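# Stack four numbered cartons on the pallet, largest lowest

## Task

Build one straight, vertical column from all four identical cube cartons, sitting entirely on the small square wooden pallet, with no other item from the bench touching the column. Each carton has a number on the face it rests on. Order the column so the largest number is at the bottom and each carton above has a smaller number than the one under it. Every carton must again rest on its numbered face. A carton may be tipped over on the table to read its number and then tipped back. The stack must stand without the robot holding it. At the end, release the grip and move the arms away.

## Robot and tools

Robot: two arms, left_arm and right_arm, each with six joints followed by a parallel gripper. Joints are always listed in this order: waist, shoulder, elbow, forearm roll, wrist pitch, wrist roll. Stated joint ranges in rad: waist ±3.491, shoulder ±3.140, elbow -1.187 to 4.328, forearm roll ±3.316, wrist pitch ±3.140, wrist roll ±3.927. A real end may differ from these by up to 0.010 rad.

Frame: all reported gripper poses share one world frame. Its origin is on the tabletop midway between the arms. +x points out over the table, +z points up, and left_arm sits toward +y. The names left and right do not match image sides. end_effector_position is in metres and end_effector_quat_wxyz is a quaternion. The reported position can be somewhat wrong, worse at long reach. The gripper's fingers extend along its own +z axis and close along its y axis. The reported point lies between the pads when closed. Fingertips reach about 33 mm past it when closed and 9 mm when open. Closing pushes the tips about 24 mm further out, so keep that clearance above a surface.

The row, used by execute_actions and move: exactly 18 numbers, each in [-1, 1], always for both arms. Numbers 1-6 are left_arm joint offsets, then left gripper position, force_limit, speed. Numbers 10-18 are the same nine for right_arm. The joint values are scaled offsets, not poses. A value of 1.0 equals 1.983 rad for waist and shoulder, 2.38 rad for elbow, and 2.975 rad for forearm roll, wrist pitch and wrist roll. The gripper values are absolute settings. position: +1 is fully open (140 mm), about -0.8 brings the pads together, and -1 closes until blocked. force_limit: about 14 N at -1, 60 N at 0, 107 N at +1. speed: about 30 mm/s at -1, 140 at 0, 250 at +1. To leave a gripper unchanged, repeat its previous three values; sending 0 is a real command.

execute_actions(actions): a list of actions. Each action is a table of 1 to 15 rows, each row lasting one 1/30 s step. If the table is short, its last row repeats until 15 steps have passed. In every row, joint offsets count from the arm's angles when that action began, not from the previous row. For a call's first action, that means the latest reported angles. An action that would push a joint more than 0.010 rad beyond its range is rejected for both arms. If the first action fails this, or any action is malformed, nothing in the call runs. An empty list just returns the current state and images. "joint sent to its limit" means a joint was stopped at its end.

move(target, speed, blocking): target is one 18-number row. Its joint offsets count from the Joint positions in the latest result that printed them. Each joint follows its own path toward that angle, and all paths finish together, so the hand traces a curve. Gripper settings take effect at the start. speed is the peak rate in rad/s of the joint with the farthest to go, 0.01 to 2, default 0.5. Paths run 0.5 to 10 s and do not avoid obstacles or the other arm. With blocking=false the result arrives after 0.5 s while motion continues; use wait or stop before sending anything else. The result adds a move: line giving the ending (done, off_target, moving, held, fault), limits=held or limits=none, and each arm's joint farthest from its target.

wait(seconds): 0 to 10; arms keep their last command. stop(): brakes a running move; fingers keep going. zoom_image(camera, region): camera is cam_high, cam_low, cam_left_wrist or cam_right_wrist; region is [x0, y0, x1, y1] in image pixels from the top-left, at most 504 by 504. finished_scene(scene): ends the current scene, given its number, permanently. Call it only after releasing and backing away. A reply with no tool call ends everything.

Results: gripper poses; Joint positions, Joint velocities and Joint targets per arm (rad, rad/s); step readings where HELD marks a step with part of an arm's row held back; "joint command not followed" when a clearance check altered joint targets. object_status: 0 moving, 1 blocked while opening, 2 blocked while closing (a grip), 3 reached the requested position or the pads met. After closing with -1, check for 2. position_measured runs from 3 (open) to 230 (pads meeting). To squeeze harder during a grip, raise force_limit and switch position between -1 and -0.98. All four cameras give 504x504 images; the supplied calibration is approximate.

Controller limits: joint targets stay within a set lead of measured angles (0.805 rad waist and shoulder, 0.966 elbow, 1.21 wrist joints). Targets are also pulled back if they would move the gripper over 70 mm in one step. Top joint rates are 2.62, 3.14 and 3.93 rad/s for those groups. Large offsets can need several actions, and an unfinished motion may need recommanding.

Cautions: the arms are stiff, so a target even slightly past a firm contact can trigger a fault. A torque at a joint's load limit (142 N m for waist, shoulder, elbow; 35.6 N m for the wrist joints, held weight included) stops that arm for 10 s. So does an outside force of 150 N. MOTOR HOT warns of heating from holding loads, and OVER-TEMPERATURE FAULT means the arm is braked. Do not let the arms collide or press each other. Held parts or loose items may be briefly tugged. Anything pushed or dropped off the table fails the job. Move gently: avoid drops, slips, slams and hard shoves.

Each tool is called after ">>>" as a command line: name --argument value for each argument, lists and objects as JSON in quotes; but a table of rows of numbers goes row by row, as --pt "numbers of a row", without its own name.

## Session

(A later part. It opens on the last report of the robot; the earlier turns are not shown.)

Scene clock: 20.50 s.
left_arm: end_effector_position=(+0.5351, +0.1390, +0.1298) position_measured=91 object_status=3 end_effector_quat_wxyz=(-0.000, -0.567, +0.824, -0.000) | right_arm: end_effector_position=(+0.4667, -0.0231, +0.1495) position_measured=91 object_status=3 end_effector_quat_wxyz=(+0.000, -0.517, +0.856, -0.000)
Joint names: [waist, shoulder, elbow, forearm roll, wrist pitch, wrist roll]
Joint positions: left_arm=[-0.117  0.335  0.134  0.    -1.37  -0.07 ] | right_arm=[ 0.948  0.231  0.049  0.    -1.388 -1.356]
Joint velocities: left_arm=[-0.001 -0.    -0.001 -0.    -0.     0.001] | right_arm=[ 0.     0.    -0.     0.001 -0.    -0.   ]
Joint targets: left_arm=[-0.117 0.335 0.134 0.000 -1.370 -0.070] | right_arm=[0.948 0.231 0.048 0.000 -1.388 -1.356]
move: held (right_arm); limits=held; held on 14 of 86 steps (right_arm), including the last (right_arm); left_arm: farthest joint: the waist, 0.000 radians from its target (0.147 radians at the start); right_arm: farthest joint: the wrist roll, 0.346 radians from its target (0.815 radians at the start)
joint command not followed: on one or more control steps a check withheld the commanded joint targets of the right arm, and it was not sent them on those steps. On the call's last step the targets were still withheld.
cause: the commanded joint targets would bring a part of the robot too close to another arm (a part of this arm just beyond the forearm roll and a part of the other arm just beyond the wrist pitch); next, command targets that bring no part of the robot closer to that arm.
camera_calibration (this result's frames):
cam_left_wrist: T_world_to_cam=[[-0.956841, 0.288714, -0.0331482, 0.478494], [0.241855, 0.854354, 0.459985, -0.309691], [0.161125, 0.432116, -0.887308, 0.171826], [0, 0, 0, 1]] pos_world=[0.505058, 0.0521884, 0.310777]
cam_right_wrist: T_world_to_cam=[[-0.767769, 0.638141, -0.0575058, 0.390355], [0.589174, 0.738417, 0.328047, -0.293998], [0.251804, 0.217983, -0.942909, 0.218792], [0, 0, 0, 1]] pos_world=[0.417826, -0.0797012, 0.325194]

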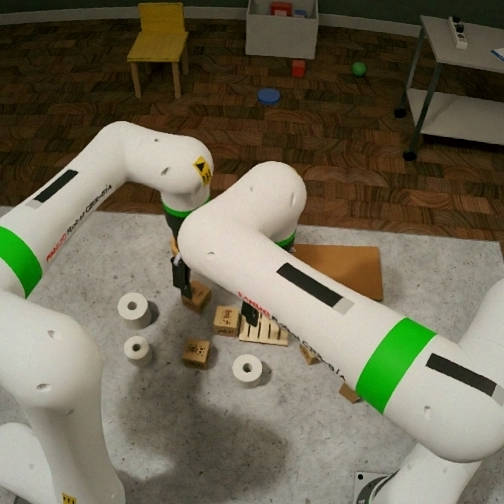

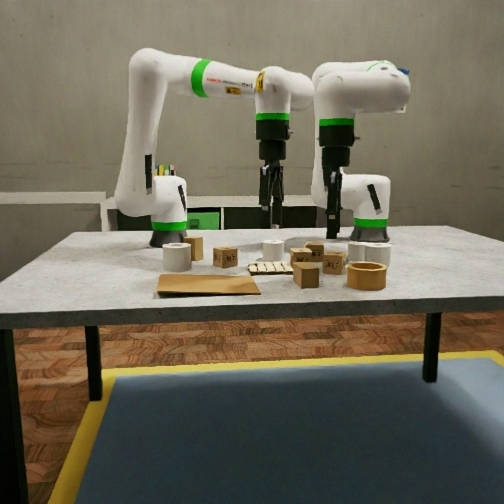

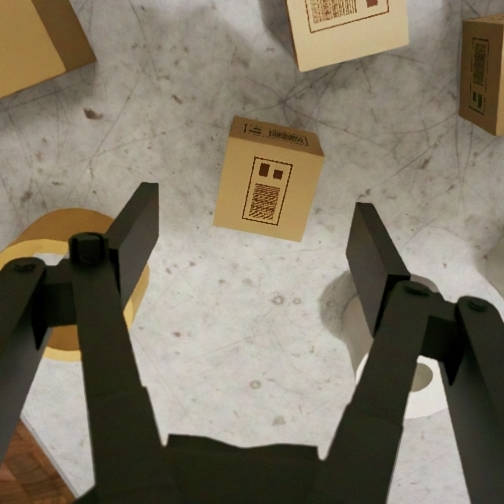

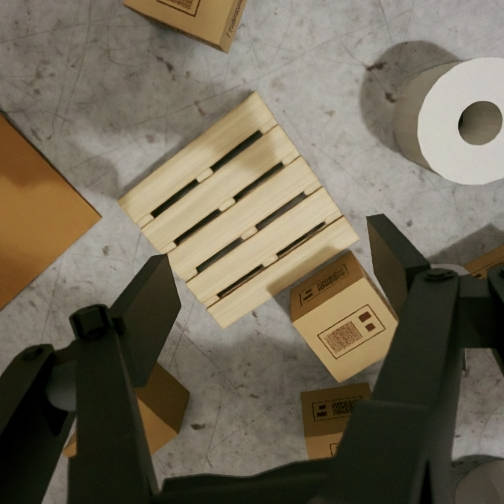

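>>> move --target '[0,0.0316,-0.0542,0,0.0645,-0.03,0.3,0,0, 0,0,0,0,0,0,0.3,0,0]' --speed 0.4

>>> move --target '[0,0,0,0,0,0,-1,0,0, 0,0,0,0,0,0,0.3,0,0]'

>>> move --target '[0.03,0,0.126,0,-0.1008,0,-1,0,0, 0,0,0,0,0,0,0.3,0,0]' --speed 0.8

Scene clock: 22.10 s.
left_arm: end_effector_position=(+0.5351, +0.1390, +0.0420) position_measured=91 object_status=3 end_effector_quat_wxyz=(-0.000, -0.529, +0.848, -0.000) | right_arm: end_effector_position=(+0.4667, -0.0231, +0.1495) position_measured=91 object_status=3 end_effector_quat_wxyz=(+0.000, -0.517, +0.856, -0.000)
Joint names: [waist, shoulder, elbow, forearm roll, wrist pitch, wrist roll]
Joint positions: left_arm=[-0.117  0.398  0.005  0.    -1.178 -0.159] | right_arm=[ 0.948  0.231  0.049  0.    -1.388 -1.356]
Joint velocities: left_arm=[-0.001 -0.    -0.004 -0.001  0.001  0.   ] | right_arm=[ 0.001 -0.001  0.    -0.     0.    -0.   ]
Joint targets: left_arm=[-0.117 0.398 0.005 0.000 -1.178 -0.159] | right_arm=[0.948 0.231 0.049 0.000 -1.388 -1.356]
move: done; limits=none; left_arm: farthest joint: the waist, 0.000 radians from its target (0.000 radians at the start); right_arm: farthest joint: the waist, 0.000 radians from its target (0.000 radians at the start)
camera_calibration (this result's frames):
cam_left_wrist: T_world_to_cam=[[-0.927327, 0.372756, -0.0334347, 0.448132], [0.316834, 0.829469, 0.459998, -0.305957], [0.1992, 0.415975, -0.88729, 0.0757472], [0, 0, 0, 1]] pos_world=[0.497414, 0.0552294, 0.222933]
cam_right_wrist: T_world_to_cam=[[-0.767731, 0.6382, -0.0573528, 0.390275], [0.589272, 0.738351, 0.328018, -0.294016], [0.251687, 0.218033, -0.942929, 0.21884], [0, 0, 0, 1]] pos_world=[0.417802, -0.0797004, 0.325176]

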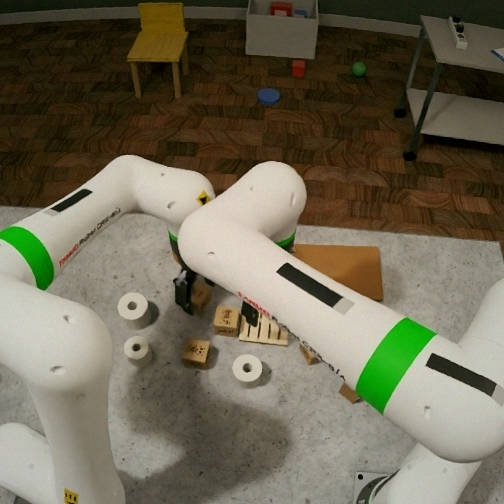

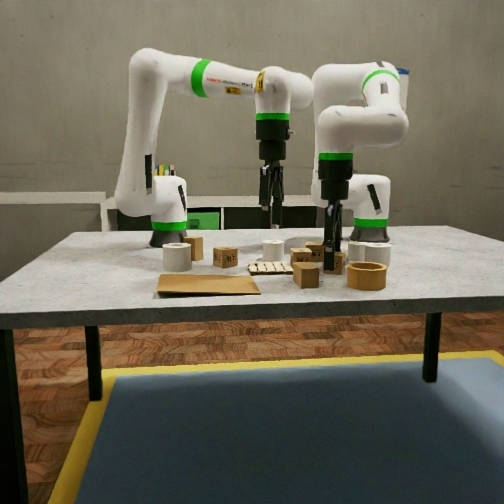

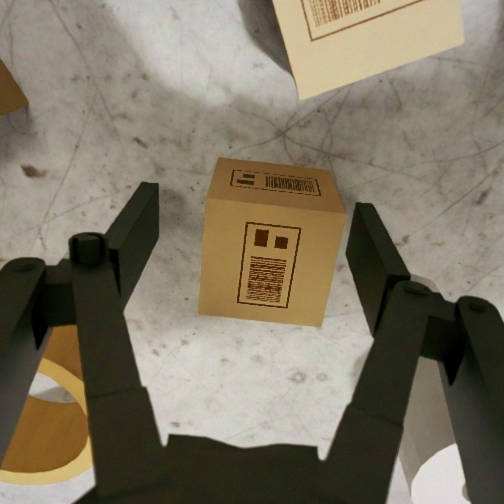

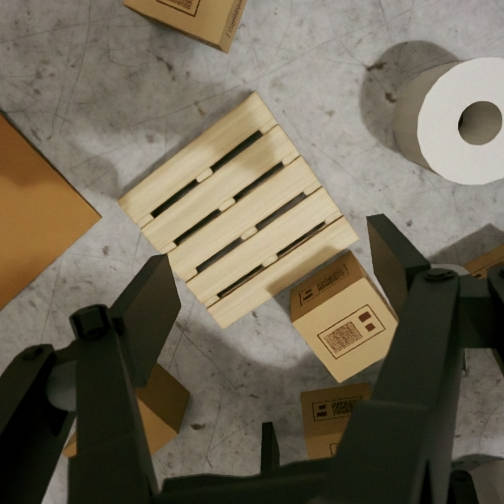

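Scene clock: 22.60 s.
left_arm: end_effector_position=(+0.5351, +0.1390, +0.0420) position_measured=152 object_status=2 end_effector_quat_wxyz=(-0.000, -0.529, +0.848, -0.000) | right_arm: end_effector_position=(+0.4667, -0.0231, +0.1495) position_measured=91 object_status=3 end_effector_quat_wxyz=(+0.000, -0.517, +0.856, -0.000)
Joint names: [waist, shoulder, elbow, forearm roll, wrist pitch, wrist roll]
Joint positions: left_arm=[-0.117  0.398  0.005  0.    -1.178 -0.159] | right_arm=[ 0.948  0.231  0.049  0.    -1.388 -1.356]
Joint velocities: left_arm=[-0.001 -0.001 -0.001  0.001  0.    -0.001] | right_arm=[-0.    -0.001  0.    -0.     0.     0.   ]
Joint targets: left_arm=[-0.117 0.398 0.005 0.000 -1.178 -0.159] | right_arm=[0.948 0.231 0.049 0.000 -1.388 -1.356]
move: done; limits=none; left_arm: farthest joint: the waist, 0.000 radians from its target (0.000 radians at the start); right_arm: farthest joint: the waist, 0.000 radians from its target (0.000 radians at the start)
camera_calibration (this result's frames):
cam_left_wrist: T_world_to_cam=[[-0.927326, 0.372757, -0.033433, 0.448131], [0.316837, 0.829468, 0.459998, -0.305957], [0.199199, 0.415975, -0.887291, 0.0757321], [0, 0, 0, 1]] pos_world=[0.497416, 0.0552346, 0.222918]
cam_right_wrist: T_world_to_cam=[[-0.767737, 0.638193, -0.0573528, 0.390272], [0.589263, 0.738354, 0.328028, -0.294018], [0.251692, 0.218043, -0.942925, 0.218836], [0, 0, 0, 1]] pos_world=[0.417801, -0.0796949, 0.325175]

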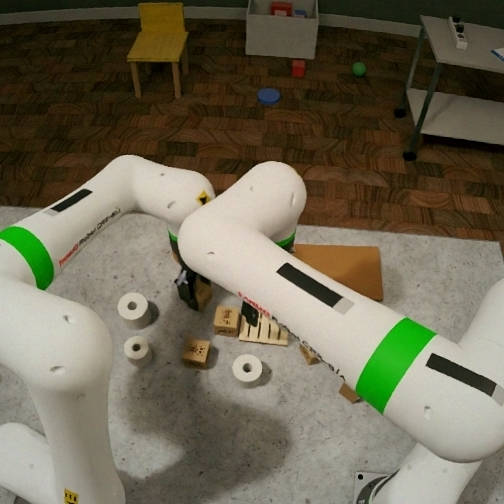

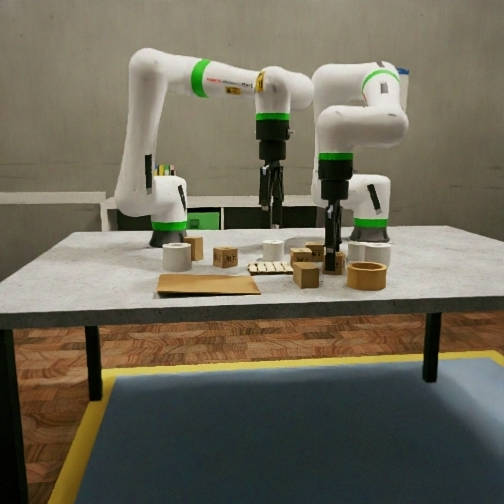

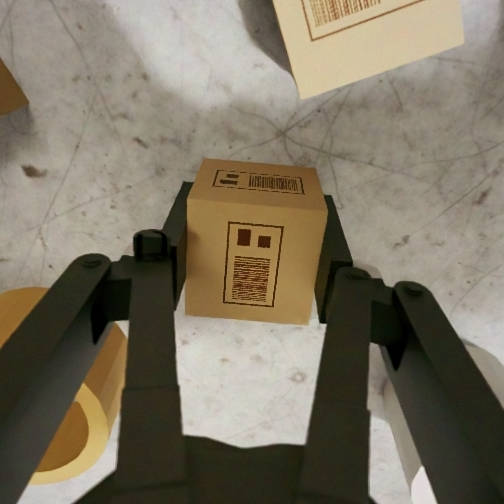

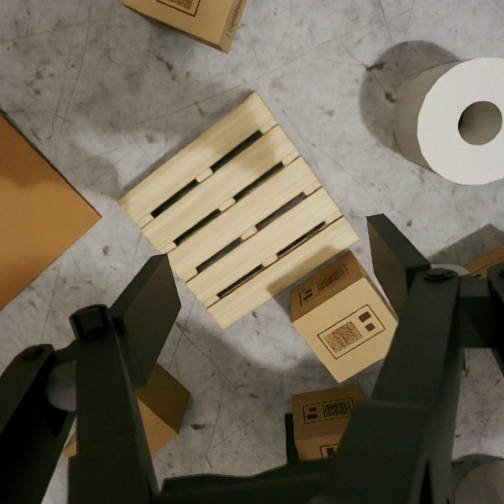

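Scene clock: 23.57 s.
left_arm: end_effector_position=(+0.5813, +0.1616, +0.1666) position_measured=152 object_status=2 end_effector_quat_wxyz=(-0.000, -0.554, +0.832, -0.000) | right_arm: end_effector_position=(+0.4667, -0.0231, +0.1495) position_measured=91 object_status=3 end_effector_quat_wxyz=(+0.000, -0.517, +0.856, -0.000)
Joint names: [waist, shoulder, elbow, forearm roll, wrist pitch, wrist roll]
Joint positions: left_arm=[-0.058  0.398  0.305  0.    -1.478 -0.159] | right_arm=[ 0.948  0.231  0.049  0.    -1.388 -1.356]
Joint velocities: left_arm=[-0.002  0.002  0.001 -0.    -0.001 -0.002] | right_arm=[ 0.001 -0.001  0.     0.     0.     0.   ]
Joint targets: left_arm=[-0.058 0.398 0.305 0.000 -1.478 -0.159] | right_arm=[0.948 0.231 0.049 0.000 -1.388 -1.356]
move: done; limits=none; left_arm: farthest joint: the waist, 0.000 radians from its target (0.060 radians at the start); right_arm: farthest joint: the waist, 0.000 radians from its target (0.000 radians at the start)
camera_calibration (this result's frames):
cam_left_wrist: T_world_to_cam=[[-0.947816, 0.317073, -0.0333181, 0.507556], [0.267113, 0.846806, 0.459968, -0.370548], [0.174058, 0.427065, -0.88731, 0.180512], [0, 0, 0, 1]] pos_world=[0.548628, 0.0757594, 0.347521]
cam_right_wrist: T_world_to_cam=[[-0.767737, 0.638193, -0.0573529, 0.390272], [0.589263, 0.738354, 0.328028, -0.294018], [0.251692, 0.218043, -0.942925, 0.218836], [0, 0, 0, 1]] pos_world=[0.417801, -0.0796949, 0.325176]

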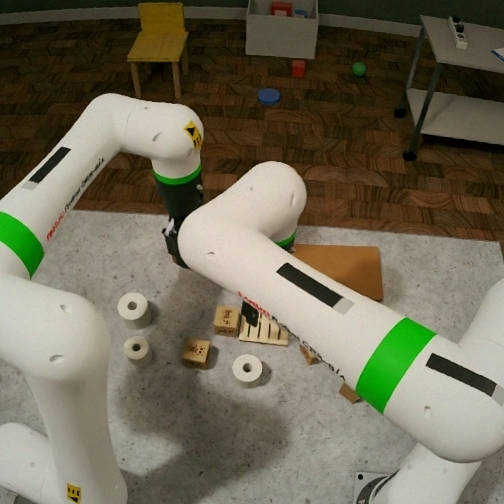

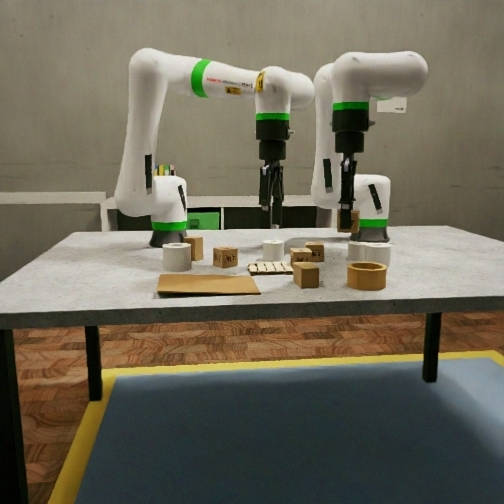

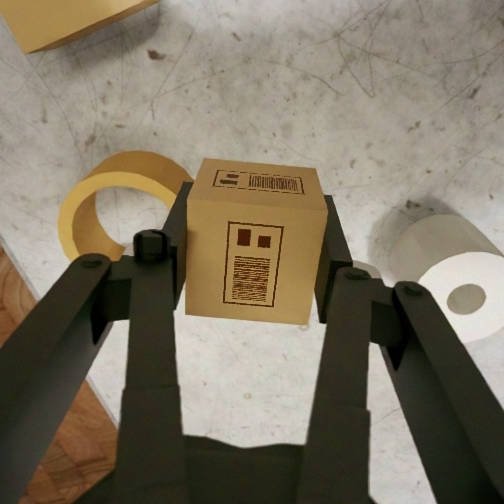

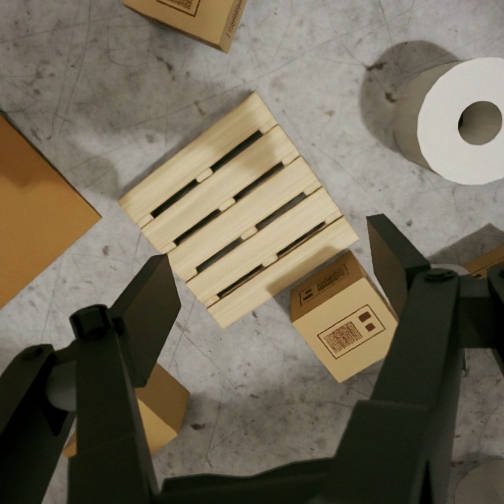

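>>> execute_actions --actions '[]'

Scene clock: 24.80 s.
left_arm: end_effector_position=(+0.5813, +0.1616, +0.1667) position_measured=152 object_status=2 end_effector_quat_wxyz=(-0.000, -0.554, +0.832, -0.000) | right_arm: end_effector_position=(+0.4667, -0.0231, +0.1495) position_measured=91 object_status=3 end_effector_quat_wxyz=(+0.000, -0.517, +0.856, -0.000)
Joint names: [waist, shoulder, elbow, forearm roll, wrist pitch, wrist roll]
Joint positions: left_arm=[-0.058  0.398  0.305  0.    -1.478 -0.159] | right_arm=[ 0.948  0.231  0.049  0.    -1.388 -1.356]
Joint velocities: left_arm=[ 0.001 -0.     0.    -0.     0.     0.   ] | right_arm=[-0.    -0.    -0.     0.001  0.    -0.001]
Joint targets: left_arm=[-0.058 0.398 0.305 0.000 -1.478 -0.159] | right_arm=[0.948 0.231 0.049 0.000 -1.388 -1.356]
camera_calibration (this result's frames):
cam_left_wrist: T_world_to_cam=[[-0.947819, 0.31705, -0.0334353, 0.507609], [0.267041, 0.846824, 0.459976, -0.37057], [0.174149, 0.427045, -0.887302, 0.180542], [0, 0, 0, 1]] pos_world=[0.548638, 0.0757708, 0.347621]
cam_right_wrist: T_world_to_cam=[[-0.767737, 0.638193, -0.0573529, 0.390272], [0.589263, 0.738354, 0.328028, -0.294018], [0.251692, 0.218043, -0.942925, 0.218836], [0, 0, 0, 1]] pos_world=[0.417801, -0.079695, 0.325176]

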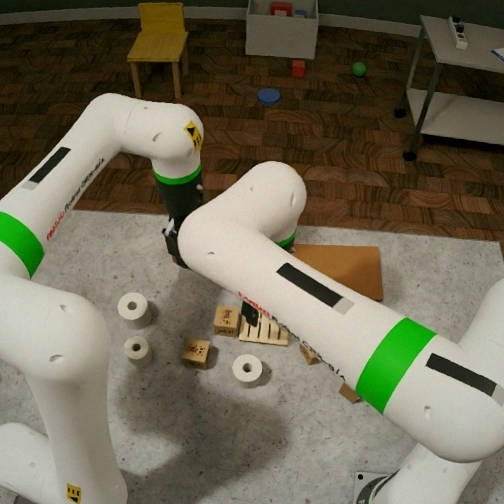

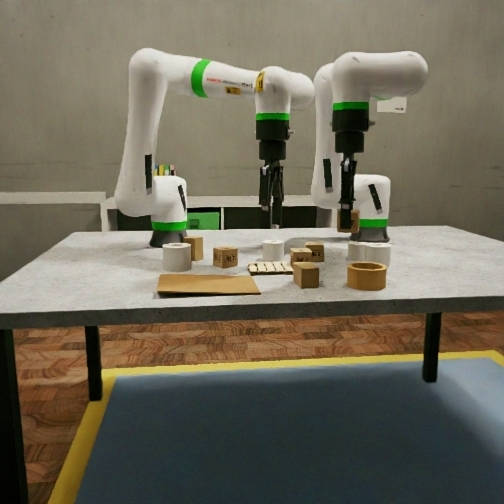

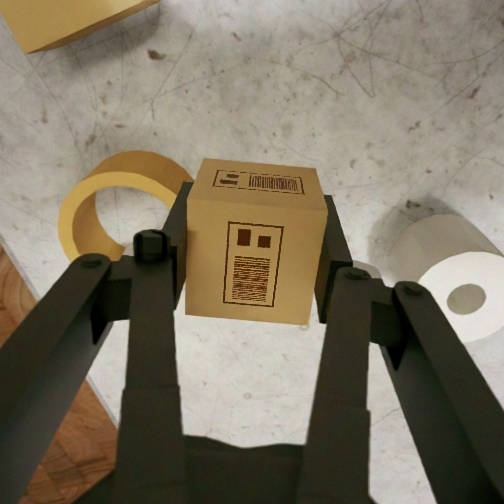

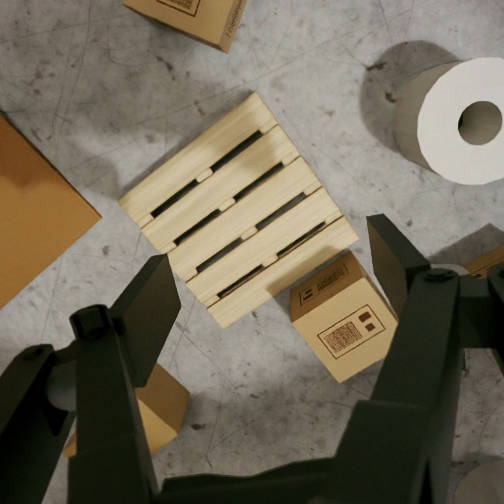

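>>> move --target '[0.0797,-0.352,-0.2542,0,0.4296,0,-1,0,0, 0.0425,0.07,0.0553,0,0.002,0.1163,0.3,0,0]' --speed 1.2

>>> zoom_image --camera "cam_low" --region '[340,20,460,140]'

Scene clock: 26.90 s.
left_arm: end_effector_position=(+0.6872, +0.2444, +0.5061) position_measured=152 object_status=2 end_effector_quat_wxyz=(+0.465, -0.479, +0.608, -0.429) | right_arm: end_effector_position=(+0.4696, +0.0557, +0.1296) position_measured=91 object_status=3 end_effector_quat_wxyz=(+0.000, +0.688, -0.726, +0.000)
Joint names: [waist, shoulder, elbow, forearm roll, wrist pitch, wrist roll]
Joint positions: left_arm=[ 0.1   -0.3   -0.3    0.    -0.2   -0.159] | right_arm=[ 1.032  0.37   0.18   0.    -1.382 -1.01 ]
Joint velocities: left_arm=[ 0.002 -0.001 -0.001  0.     0.002  0.   ] | right_arm=[-0.001 -0.     0.     0.    -0.     0.001]
Joint targets: left_arm=[0.100 -0.300 -0.300 0.000 -0.200 -0.159] | right_arm=[1.032 0.370 0.180 0.000 -1.382 -1.010]
move: done; limits=none; left_arm: farthest joint: the waist, 0.000 radians from its target (0.158 radians at the start); right_arm: farthest joint: the waist, 0.000 radians from its target (0.085 radians at the start)
camera_calibration (this result's frames):
cam_left_wrist: T_world_to_cam=[[-0.157602, 0.0982597, -0.982602, 0.583835], [-0.368007, 0.917517, 0.150777, -0.0494764], [0.916369, 0.385368, -0.108443, -0.466095], [0, 0, 0, 1]] pos_world=[0.500921, 0.167646, 0.530592]
cam_right_wrist: T_world_to_cam=[[-0.963997, 0.259735, -0.0569816, 0.454278], [0.227816, 0.917225, 0.326799, -0.187482], [0.137146, 0.302052, -0.943375, 0.23133], [0, 0, 0, 1]] pos_world=[0.448909, -0.0159026, 0.305385]

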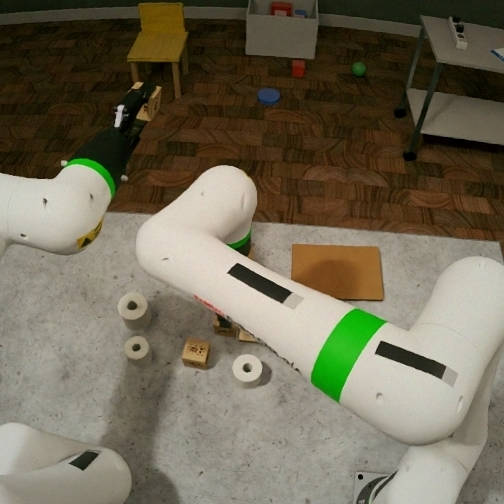

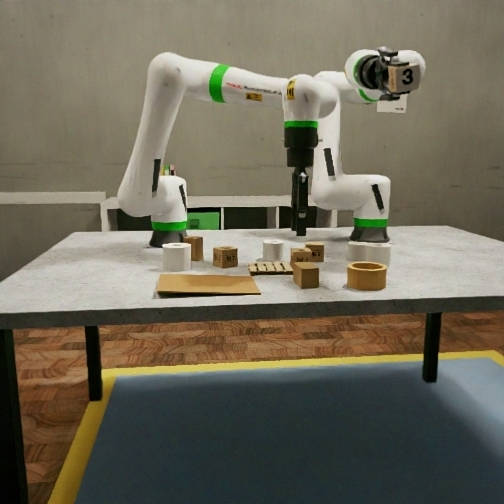

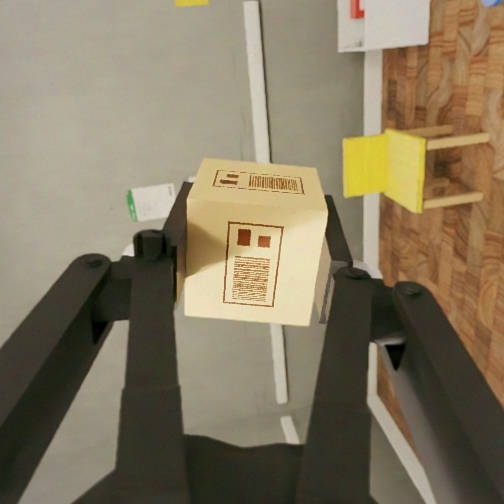

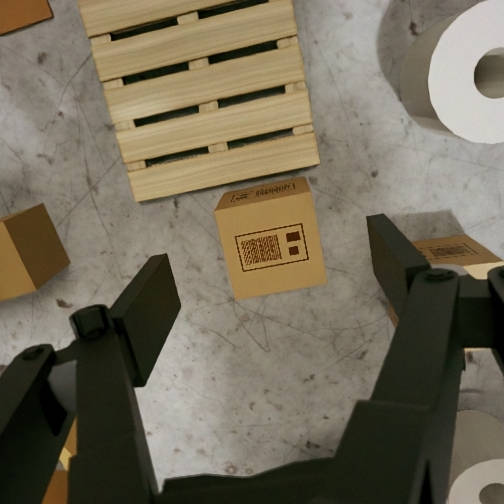

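Region (340, 20, 460, 140) of cam_low's 504x504 image, scaled by 4.200, with more detail than that image has.

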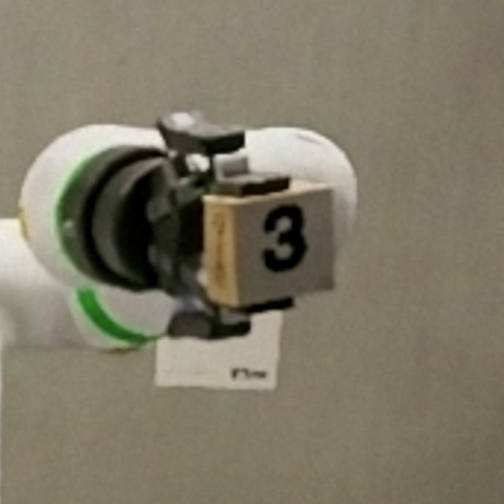

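>>> move --target '[-0.0797,0.352,0.2542,0,-0.4296,0,-1,0,0, 0,0.0306,-0.0544,0,0.0639,0,0.3,0,0]' --speed 1.2

>>> move --target '[0,0,-0.1245,0,0.0996,0,-1,0,0, 0,0,0,0,0,0,-1,0,0]' --speed 0.6

>>> move --target '[0,0,0,0,0,0,0.5,0,0.5, 0,0,0.126,0,-0.1008,0,-1,0,0]' --speed 0.8

Scene clock: 29.87 s.
left_arm: end_effector_position=(+0.5813, +0.1616, +0.1667) position_measured=152 object_status=2 end_effector_quat_wxyz=(-0.000, -0.554, +0.832, -0.000) | right_arm: end_effector_position=(+0.4696, +0.0557, +0.0416) position_measured=91 object_status=3 end_effector_quat_wxyz=(+0.001, +0.688, -0.726, +0.000)
Joint names: [waist, shoulder, elbow, forearm roll, wrist pitch, wrist roll]
Joint positions: left_arm=[-0.058  0.398  0.305  0.    -1.478 -0.159] | right_arm=[ 1.032  0.431  0.051  0.    -1.192 -1.01 ]
Joint velocities: left_arm=[-0.002  0.001  0.002 -0.    -0.001  0.001] | right_arm=[ 0.001 -0.001 -0.     0.     0.     0.   ]
Joint targets: left_arm=[-0.058 0.398 0.305 0.000 -1.478 -0.159] | right_arm=[1.032 0.431 0.051 0.000 -1.192 -1.010]
move: done; limits=none; left_arm: farthest joint: the waist, 0.000 radians from its target (0.158 radians at the start); right_arm: farthest joint: the waist, 0.000 radians from its target (0.000 radians at the start)
camera_calibration (this result's frames):
cam_left_wrist: T_world_to_cam=[[-0.94782, 0.317052, -0.0334079, 0.507601], [0.267054, 0.846821, 0.459974, -0.370575], [0.174126, 0.42705, -0.887304, 0.180553], [0, 0, 0, 1]] pos_world=[0.548639, 0.0757699, 0.347618]
cam_right_wrist: T_world_to_cam=[[-0.96402, 0.259657, -0.0569469, 0.449248], [0.227759, 0.917255, 0.326755, -0.15864], [0.137079, 0.302028, -0.943392, 0.14832], [0, 0, 0, 1]] pos_world=[0.448885, -0.0159338, 0.217343]

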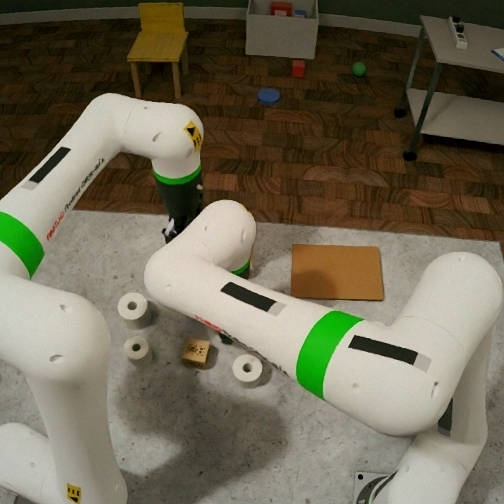

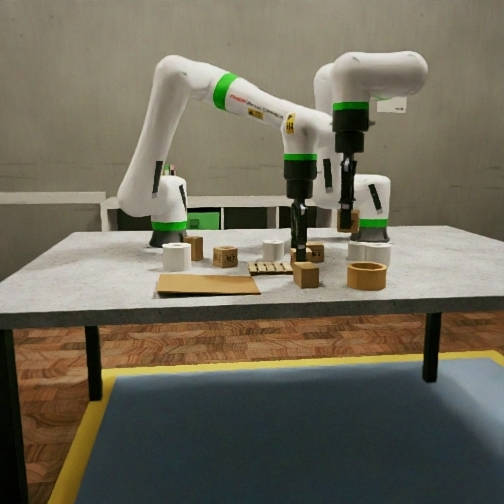

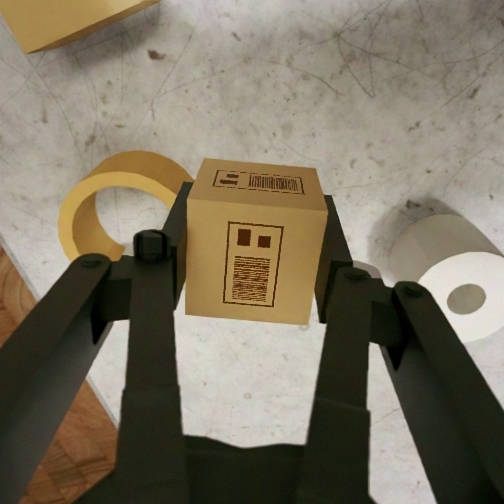

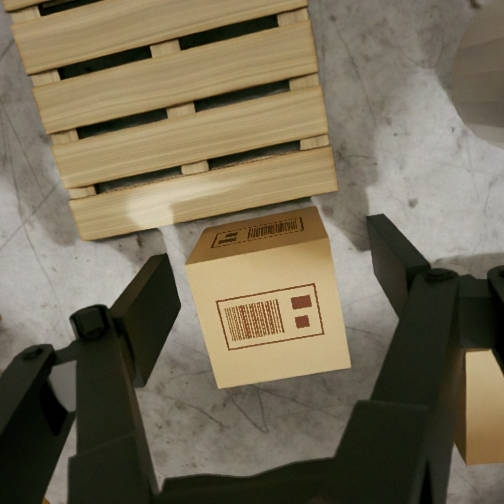

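Scene clock: 30.90 s.
left_arm: end_effector_position=(+0.5519, +0.1687, +0.0434) position_measured=152 object_status=2 end_effector_quat_wxyz=(-0.000, -0.554, +0.832, -0.000) | right_arm: end_effector_position=(+0.4696, +0.0556, +0.0416) position_measured=152 object_status=2 end_effector_quat_wxyz=(+0.000, +0.688, -0.726, +0.000)
Joint names: [waist, shoulder, elbow, forearm roll, wrist pitch, wrist roll]
Joint positions: left_arm=[-0.058  0.398  0.009  0.    -1.182 -0.159] | right_arm=[ 1.032  0.431  0.051  0.    -1.192 -1.01 ]
Joint velocities: left_arm=[ 0.002 -0.    -0.001 -0.001  0.001  0.   ] | right_arm=[-0.001 -0.    -0.     0.     0.    -0.   ]
Joint targets: left_arm=[-0.058 0.398 0.009 0.000 -1.182 -0.159] | right_arm=[1.032 0.431 0.051 0.000 -1.192 -1.010]
move: done; limits=none; left_arm: farthest joint: the waist, 0.000 radians from its target (0.000 radians at the start); right_arm: farthest joint: the waist, 0.000 radians from its target (0.000 radians at the start)
camera_calibration (this result's frames):
cam_left_wrist: T_world_to_cam=[[-0.947849, 0.316965, -0.0334009, 0.473389], [0.266976, 0.846834, 0.459995, -0.312], [0.174088, 0.427089, -0.887293, 0.07329], [0, 0, 0, 1]] pos_world=[0.519239, 0.0828633, 0.22436]
cam_right_wrist: T_world_to_cam=[[-0.964023, 0.259633, -0.0570069, 0.449277], [0.227719, 0.917269, 0.326744, -0.158622], [0.137124, 0.302008, -0.943392, 0.148301], [0, 0, 0, 1]] pos_world=[0.448899, -0.0159359, 0.217347]

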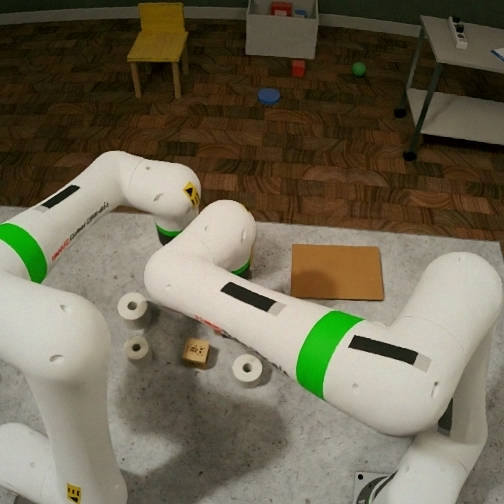

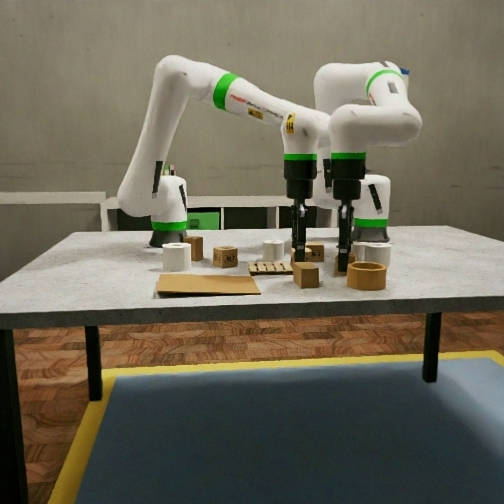

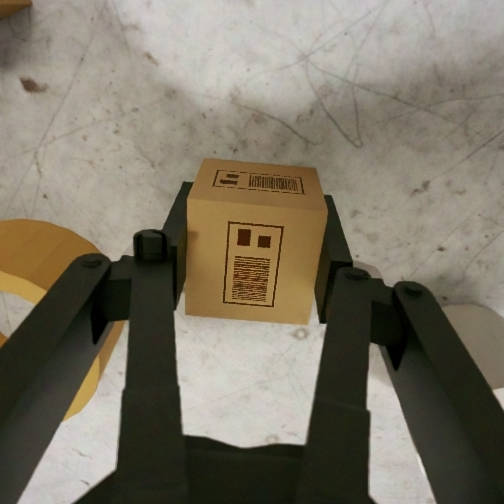

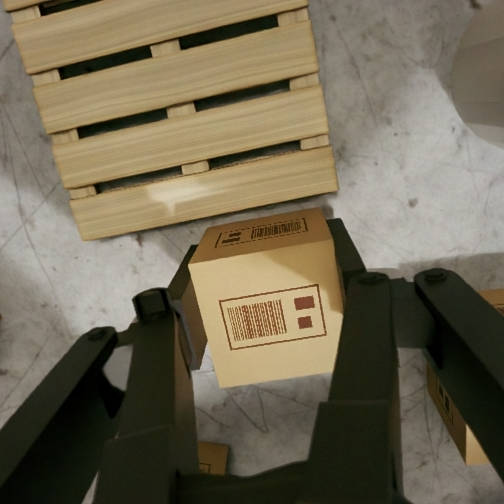

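Scene clock: 31.87 s.
left_arm: end_effector_position=(+0.5519, +0.1687, +0.0434) position_measured=66 object_status=3 end_effector_quat_wxyz=(-0.000, -0.554, +0.832, -0.000) | right_arm: end_effector_position=(+0.4865, +0.0796, +0.1666) position_measured=152 object_status=2 end_effector_quat_wxyz=(+0.000, +0.688, -0.726, +0.000)
Joint names: [waist, shoulder, elbow, forearm roll, wrist pitch, wrist roll]
Joint positions: left_arm=[-0.058  0.398  0.009  0.    -1.182 -0.159] | right_arm=[ 1.032  0.431  0.35   0.    -1.492 -1.01 ]
Joint velocities: left_arm=[-0.     0.001 -0.     0.     0.     0.   ] | right_arm=[-0.001 -0.001  0.001 -0.    -0.001  0.   ]
Joint targets: left_arm=[-0.058 0.398 0.009 0.000 -1.182 -0.159] | right_arm=[1.032 0.431 0.351 0.000 -1.492 -1.010]
move: done; limits=none; left_arm: farthest joint: the waist, 0.000 radians from its target (0.000 radians at the start); right_arm: farthest joint: the waist, 0.000 radians from its target (0.000 radians at the start)
camera_calibration (this result's frames):
cam_left_wrist: T_world_to_cam=[[-0.947849, 0.316966, -0.0333933, 0.473379], [0.26698, 0.846833, 0.459995, -0.311994], [0.174081, 0.42709, -0.887293, 0.07328], [0, 0, 0, 1]] pos_world=[0.519231, 0.0828651, 0.224344]
cam_right_wrist: T_world_to_cam=[[-0.963993, 0.259737, -0.0570376, 0.46646], [0.227808, 0.917244, 0.326753, -0.225304], [0.137187, 0.301994, -0.943387, 0.256716], [0, 0, 0, 1]] pos_world=[0.465772, 0.00797472, 0.342407]

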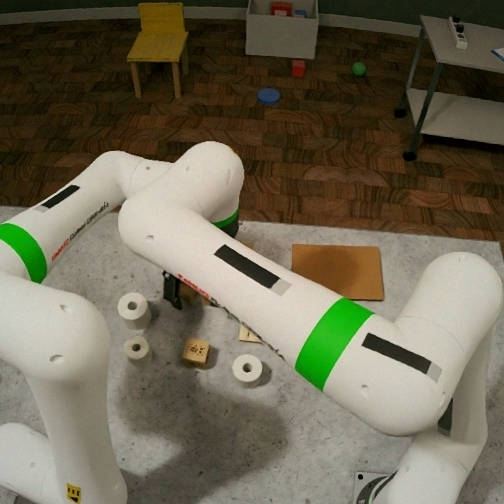

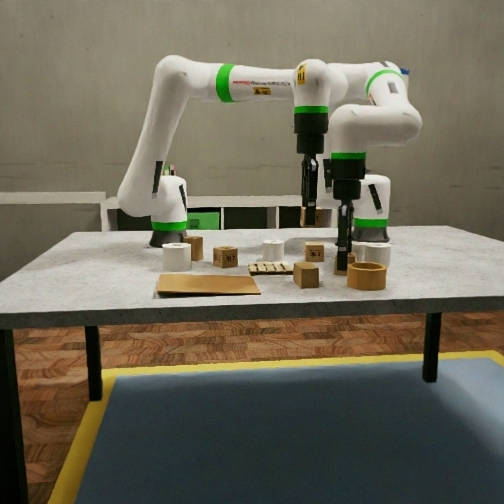

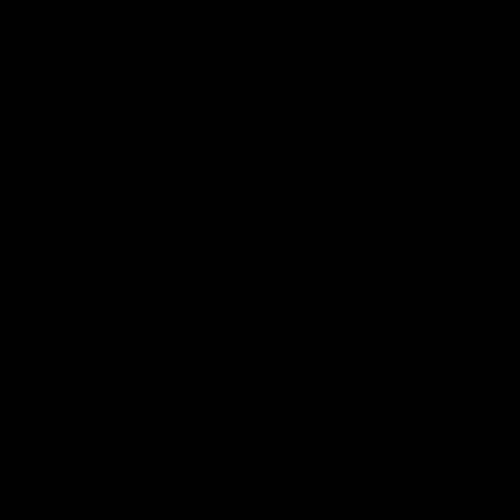

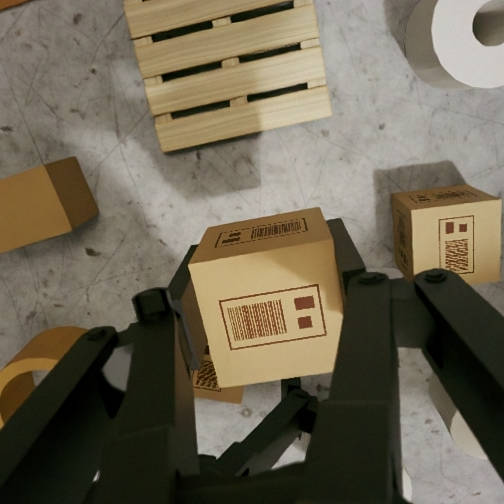

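>>> move --target '[0,0,0,0,0,0,0.5,0,0.5, -0.47,-0.3686,-0.2731,0,0.4343,0,-1,0,0]' --speed 1.2

>>> zoom_image --camera "cam_low" --region '[40,20,160,140]'

>>> move --target '[0,0,0.126,0,-0.1008,0,0.5,0,0.5, 0,0,0,0,0,0,-1,0,0]' --speed 0.8

Scene clock: 34.63 s.
left_arm: end_effector_position=(+0.5519, +0.1687, +0.0434) position_measured=66 object_status=3 end_effector_quat_wxyz=(-0.000, -0.554, +0.832, -0.000) | right_arm: end_effector_position=(+0.6956, -0.4492, +0.5066) position_measured=152 object_status=2 end_effector_quat_wxyz=(+0.611, -0.223, +0.741, -0.168)
Joint names: [waist, shoulder, elbow, forearm roll, wrist pitch, wrist roll]
Joint positions: left_arm=[-0.058  0.398  0.009  0.    -1.182 -0.159] | right_arm=[ 0.1   -0.3   -0.299  0.    -0.2   -1.01 ]
Joint velocities: left_arm=[ 0.    -0.    -0.002 -0.     0.    -0.   ] | right_arm=[-0.    -0.002 -0.001 -0.     0.001  0.   ]
Joint targets: left_arm=[-0.058 0.398 0.009 0.000 -1.182 -0.159] | right_arm=[0.100 -0.300 -0.300 0.000 -0.200 -1.010]
move: done; limits=none; left_arm: farthest joint: the waist, 0.000 radians from its target (0.000 radians at the start); right_arm: farthest joint: the waist, 0.000 radians from its target (0.932 radians at the start)
camera_calibration (this result's frames):
cam_left_wrist: T_world_to_cam=[[-0.947849, 0.316966, -0.0333937, 0.473379], [0.26698, 0.846833, 0.459995, -0.311994], [0.174082, 0.42709, -0.887293, 0.0732798], [0, 0, 0, 1]] pos_world=[0.519231, 0.0828651, 0.224344]
cam_right_wrist: T_world_to_cam=[[-0.0345059, 0.93669, -0.348454, 0.63001], [-0.15566, 0.33937, 0.927684, -0.196315], [0.987208, 0.0862511, 0.134095, -0.52566], [0, 0, 0, 1]] pos_world=[0.510116, -0.478162, 0.472137]

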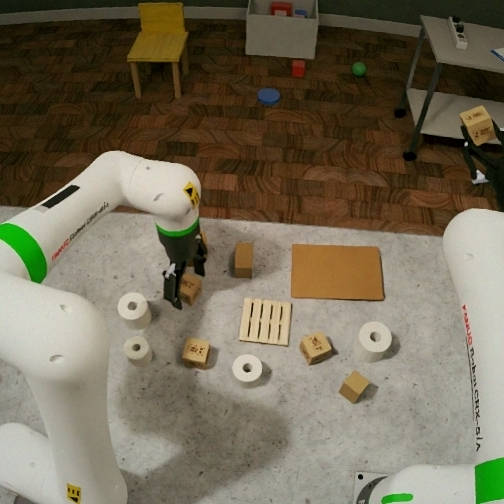

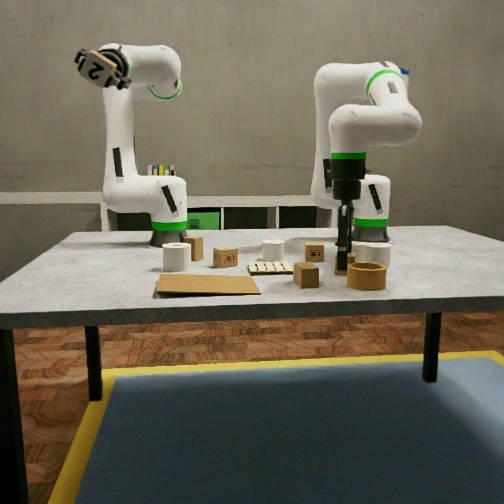

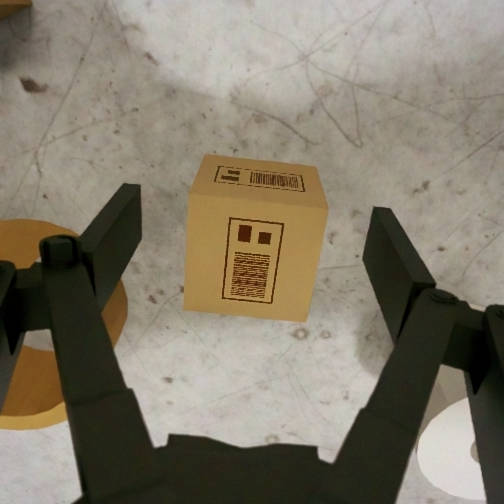

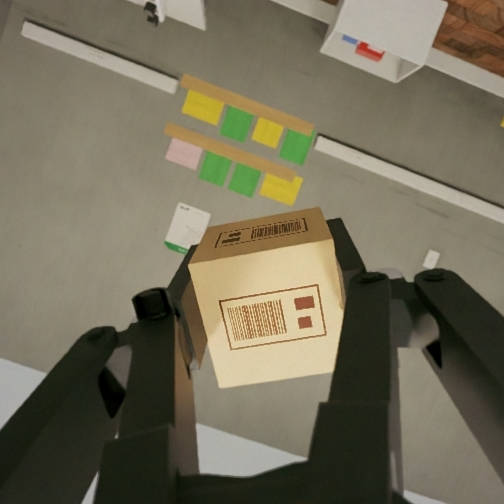

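Region (40, 20, 160, 140) of cam_low's 504x504 image, scaled by 4.200, with more detail than that image has.

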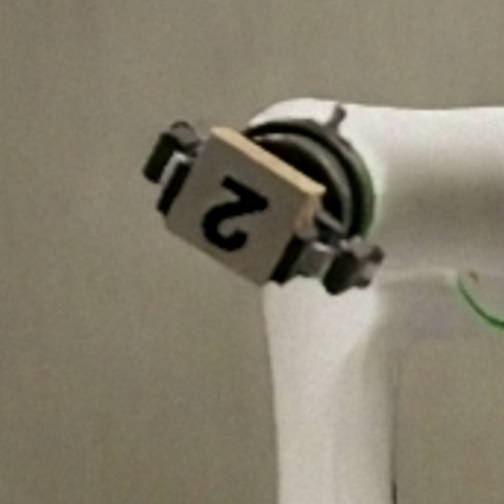

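Scene clock: 35.60 s.
left_arm: end_effector_position=(+0.5814, +0.1616, +0.1682) position_measured=66 object_status=3 end_effector_quat_wxyz=(-0.000, -0.554, +0.832, -0.000) | right_arm: end_effector_position=(+0.6956, -0.4493, +0.5066) position_measured=152 object_status=2 end_effector_quat_wxyz=(+0.611, -0.223, +0.741, -0.168)
Joint names: [waist, shoulder, elbow, forearm roll, wrist pitch, wrist roll]
Joint positions: left_arm=[-0.058  0.398  0.308  0.    -1.482 -0.159] | right_arm=[ 0.1  -0.3  -0.3   0.   -0.2  -1.01]
Joint velocities: left_arm=[ 0.     0.001  0.001  0.    -0.001 -0.001] | right_arm=[-0.001 -0.     0.    -0.     0.     0.001]
Joint targets: left_arm=[-0.058 0.398 0.308 0.000 -1.482 -0.159] | right_arm=[0.100 -0.300 -0.299 0.000 -0.200 -1.010]
move: done; limits=none; left_arm: farthest joint: the elbow, 0.001 radians from its target (0.300 radians at the start); right_arm: farthest joint: the elbow, 0.001 radians from its target (0.000 radians at the start)
camera_calibration (this result's frames):
cam_left_wrist: T_world_to_cam=[[-0.947818, 0.317061, -0.0333523, 0.50777], [0.267088, 0.846813, 0.45997, -0.371277], [0.174082, 0.42706, -0.887308, 0.181885], [0, 0, 0, 1]] pos_world=[0.548775, 0.0757321, 0.3491]
cam_right_wrist: T_world_to_cam=[[-0.0344751, 0.936691, -0.348455, 0.630007], [-0.155679, 0.339373, 0.92768, -0.196304], [0.987206, 0.0862291, 0.134124, -0.525675], [0, 0, 0, 1]] pos_world=[0.510109, -0.478173, 0.472142]

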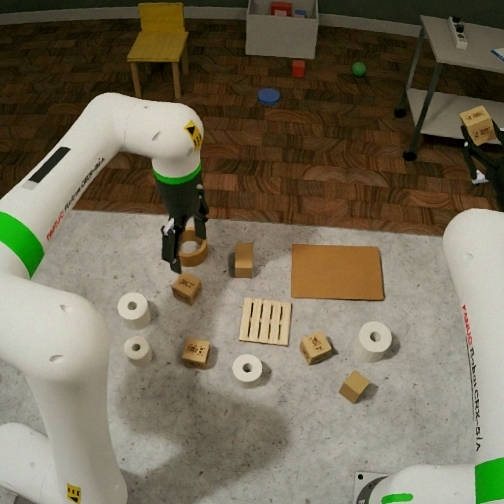

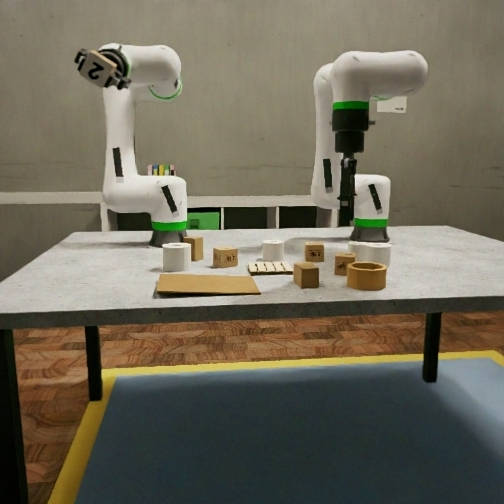

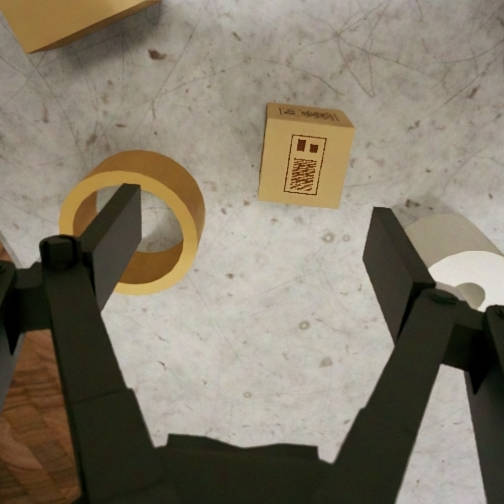

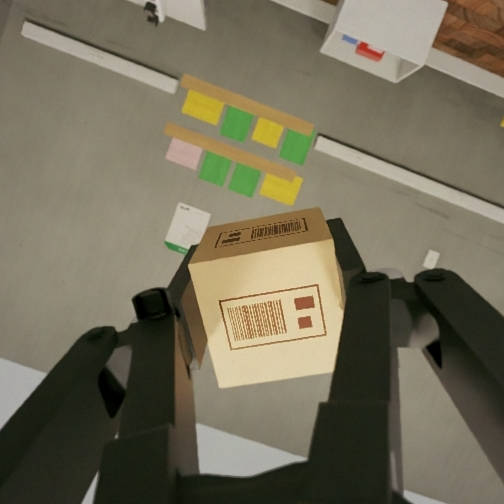

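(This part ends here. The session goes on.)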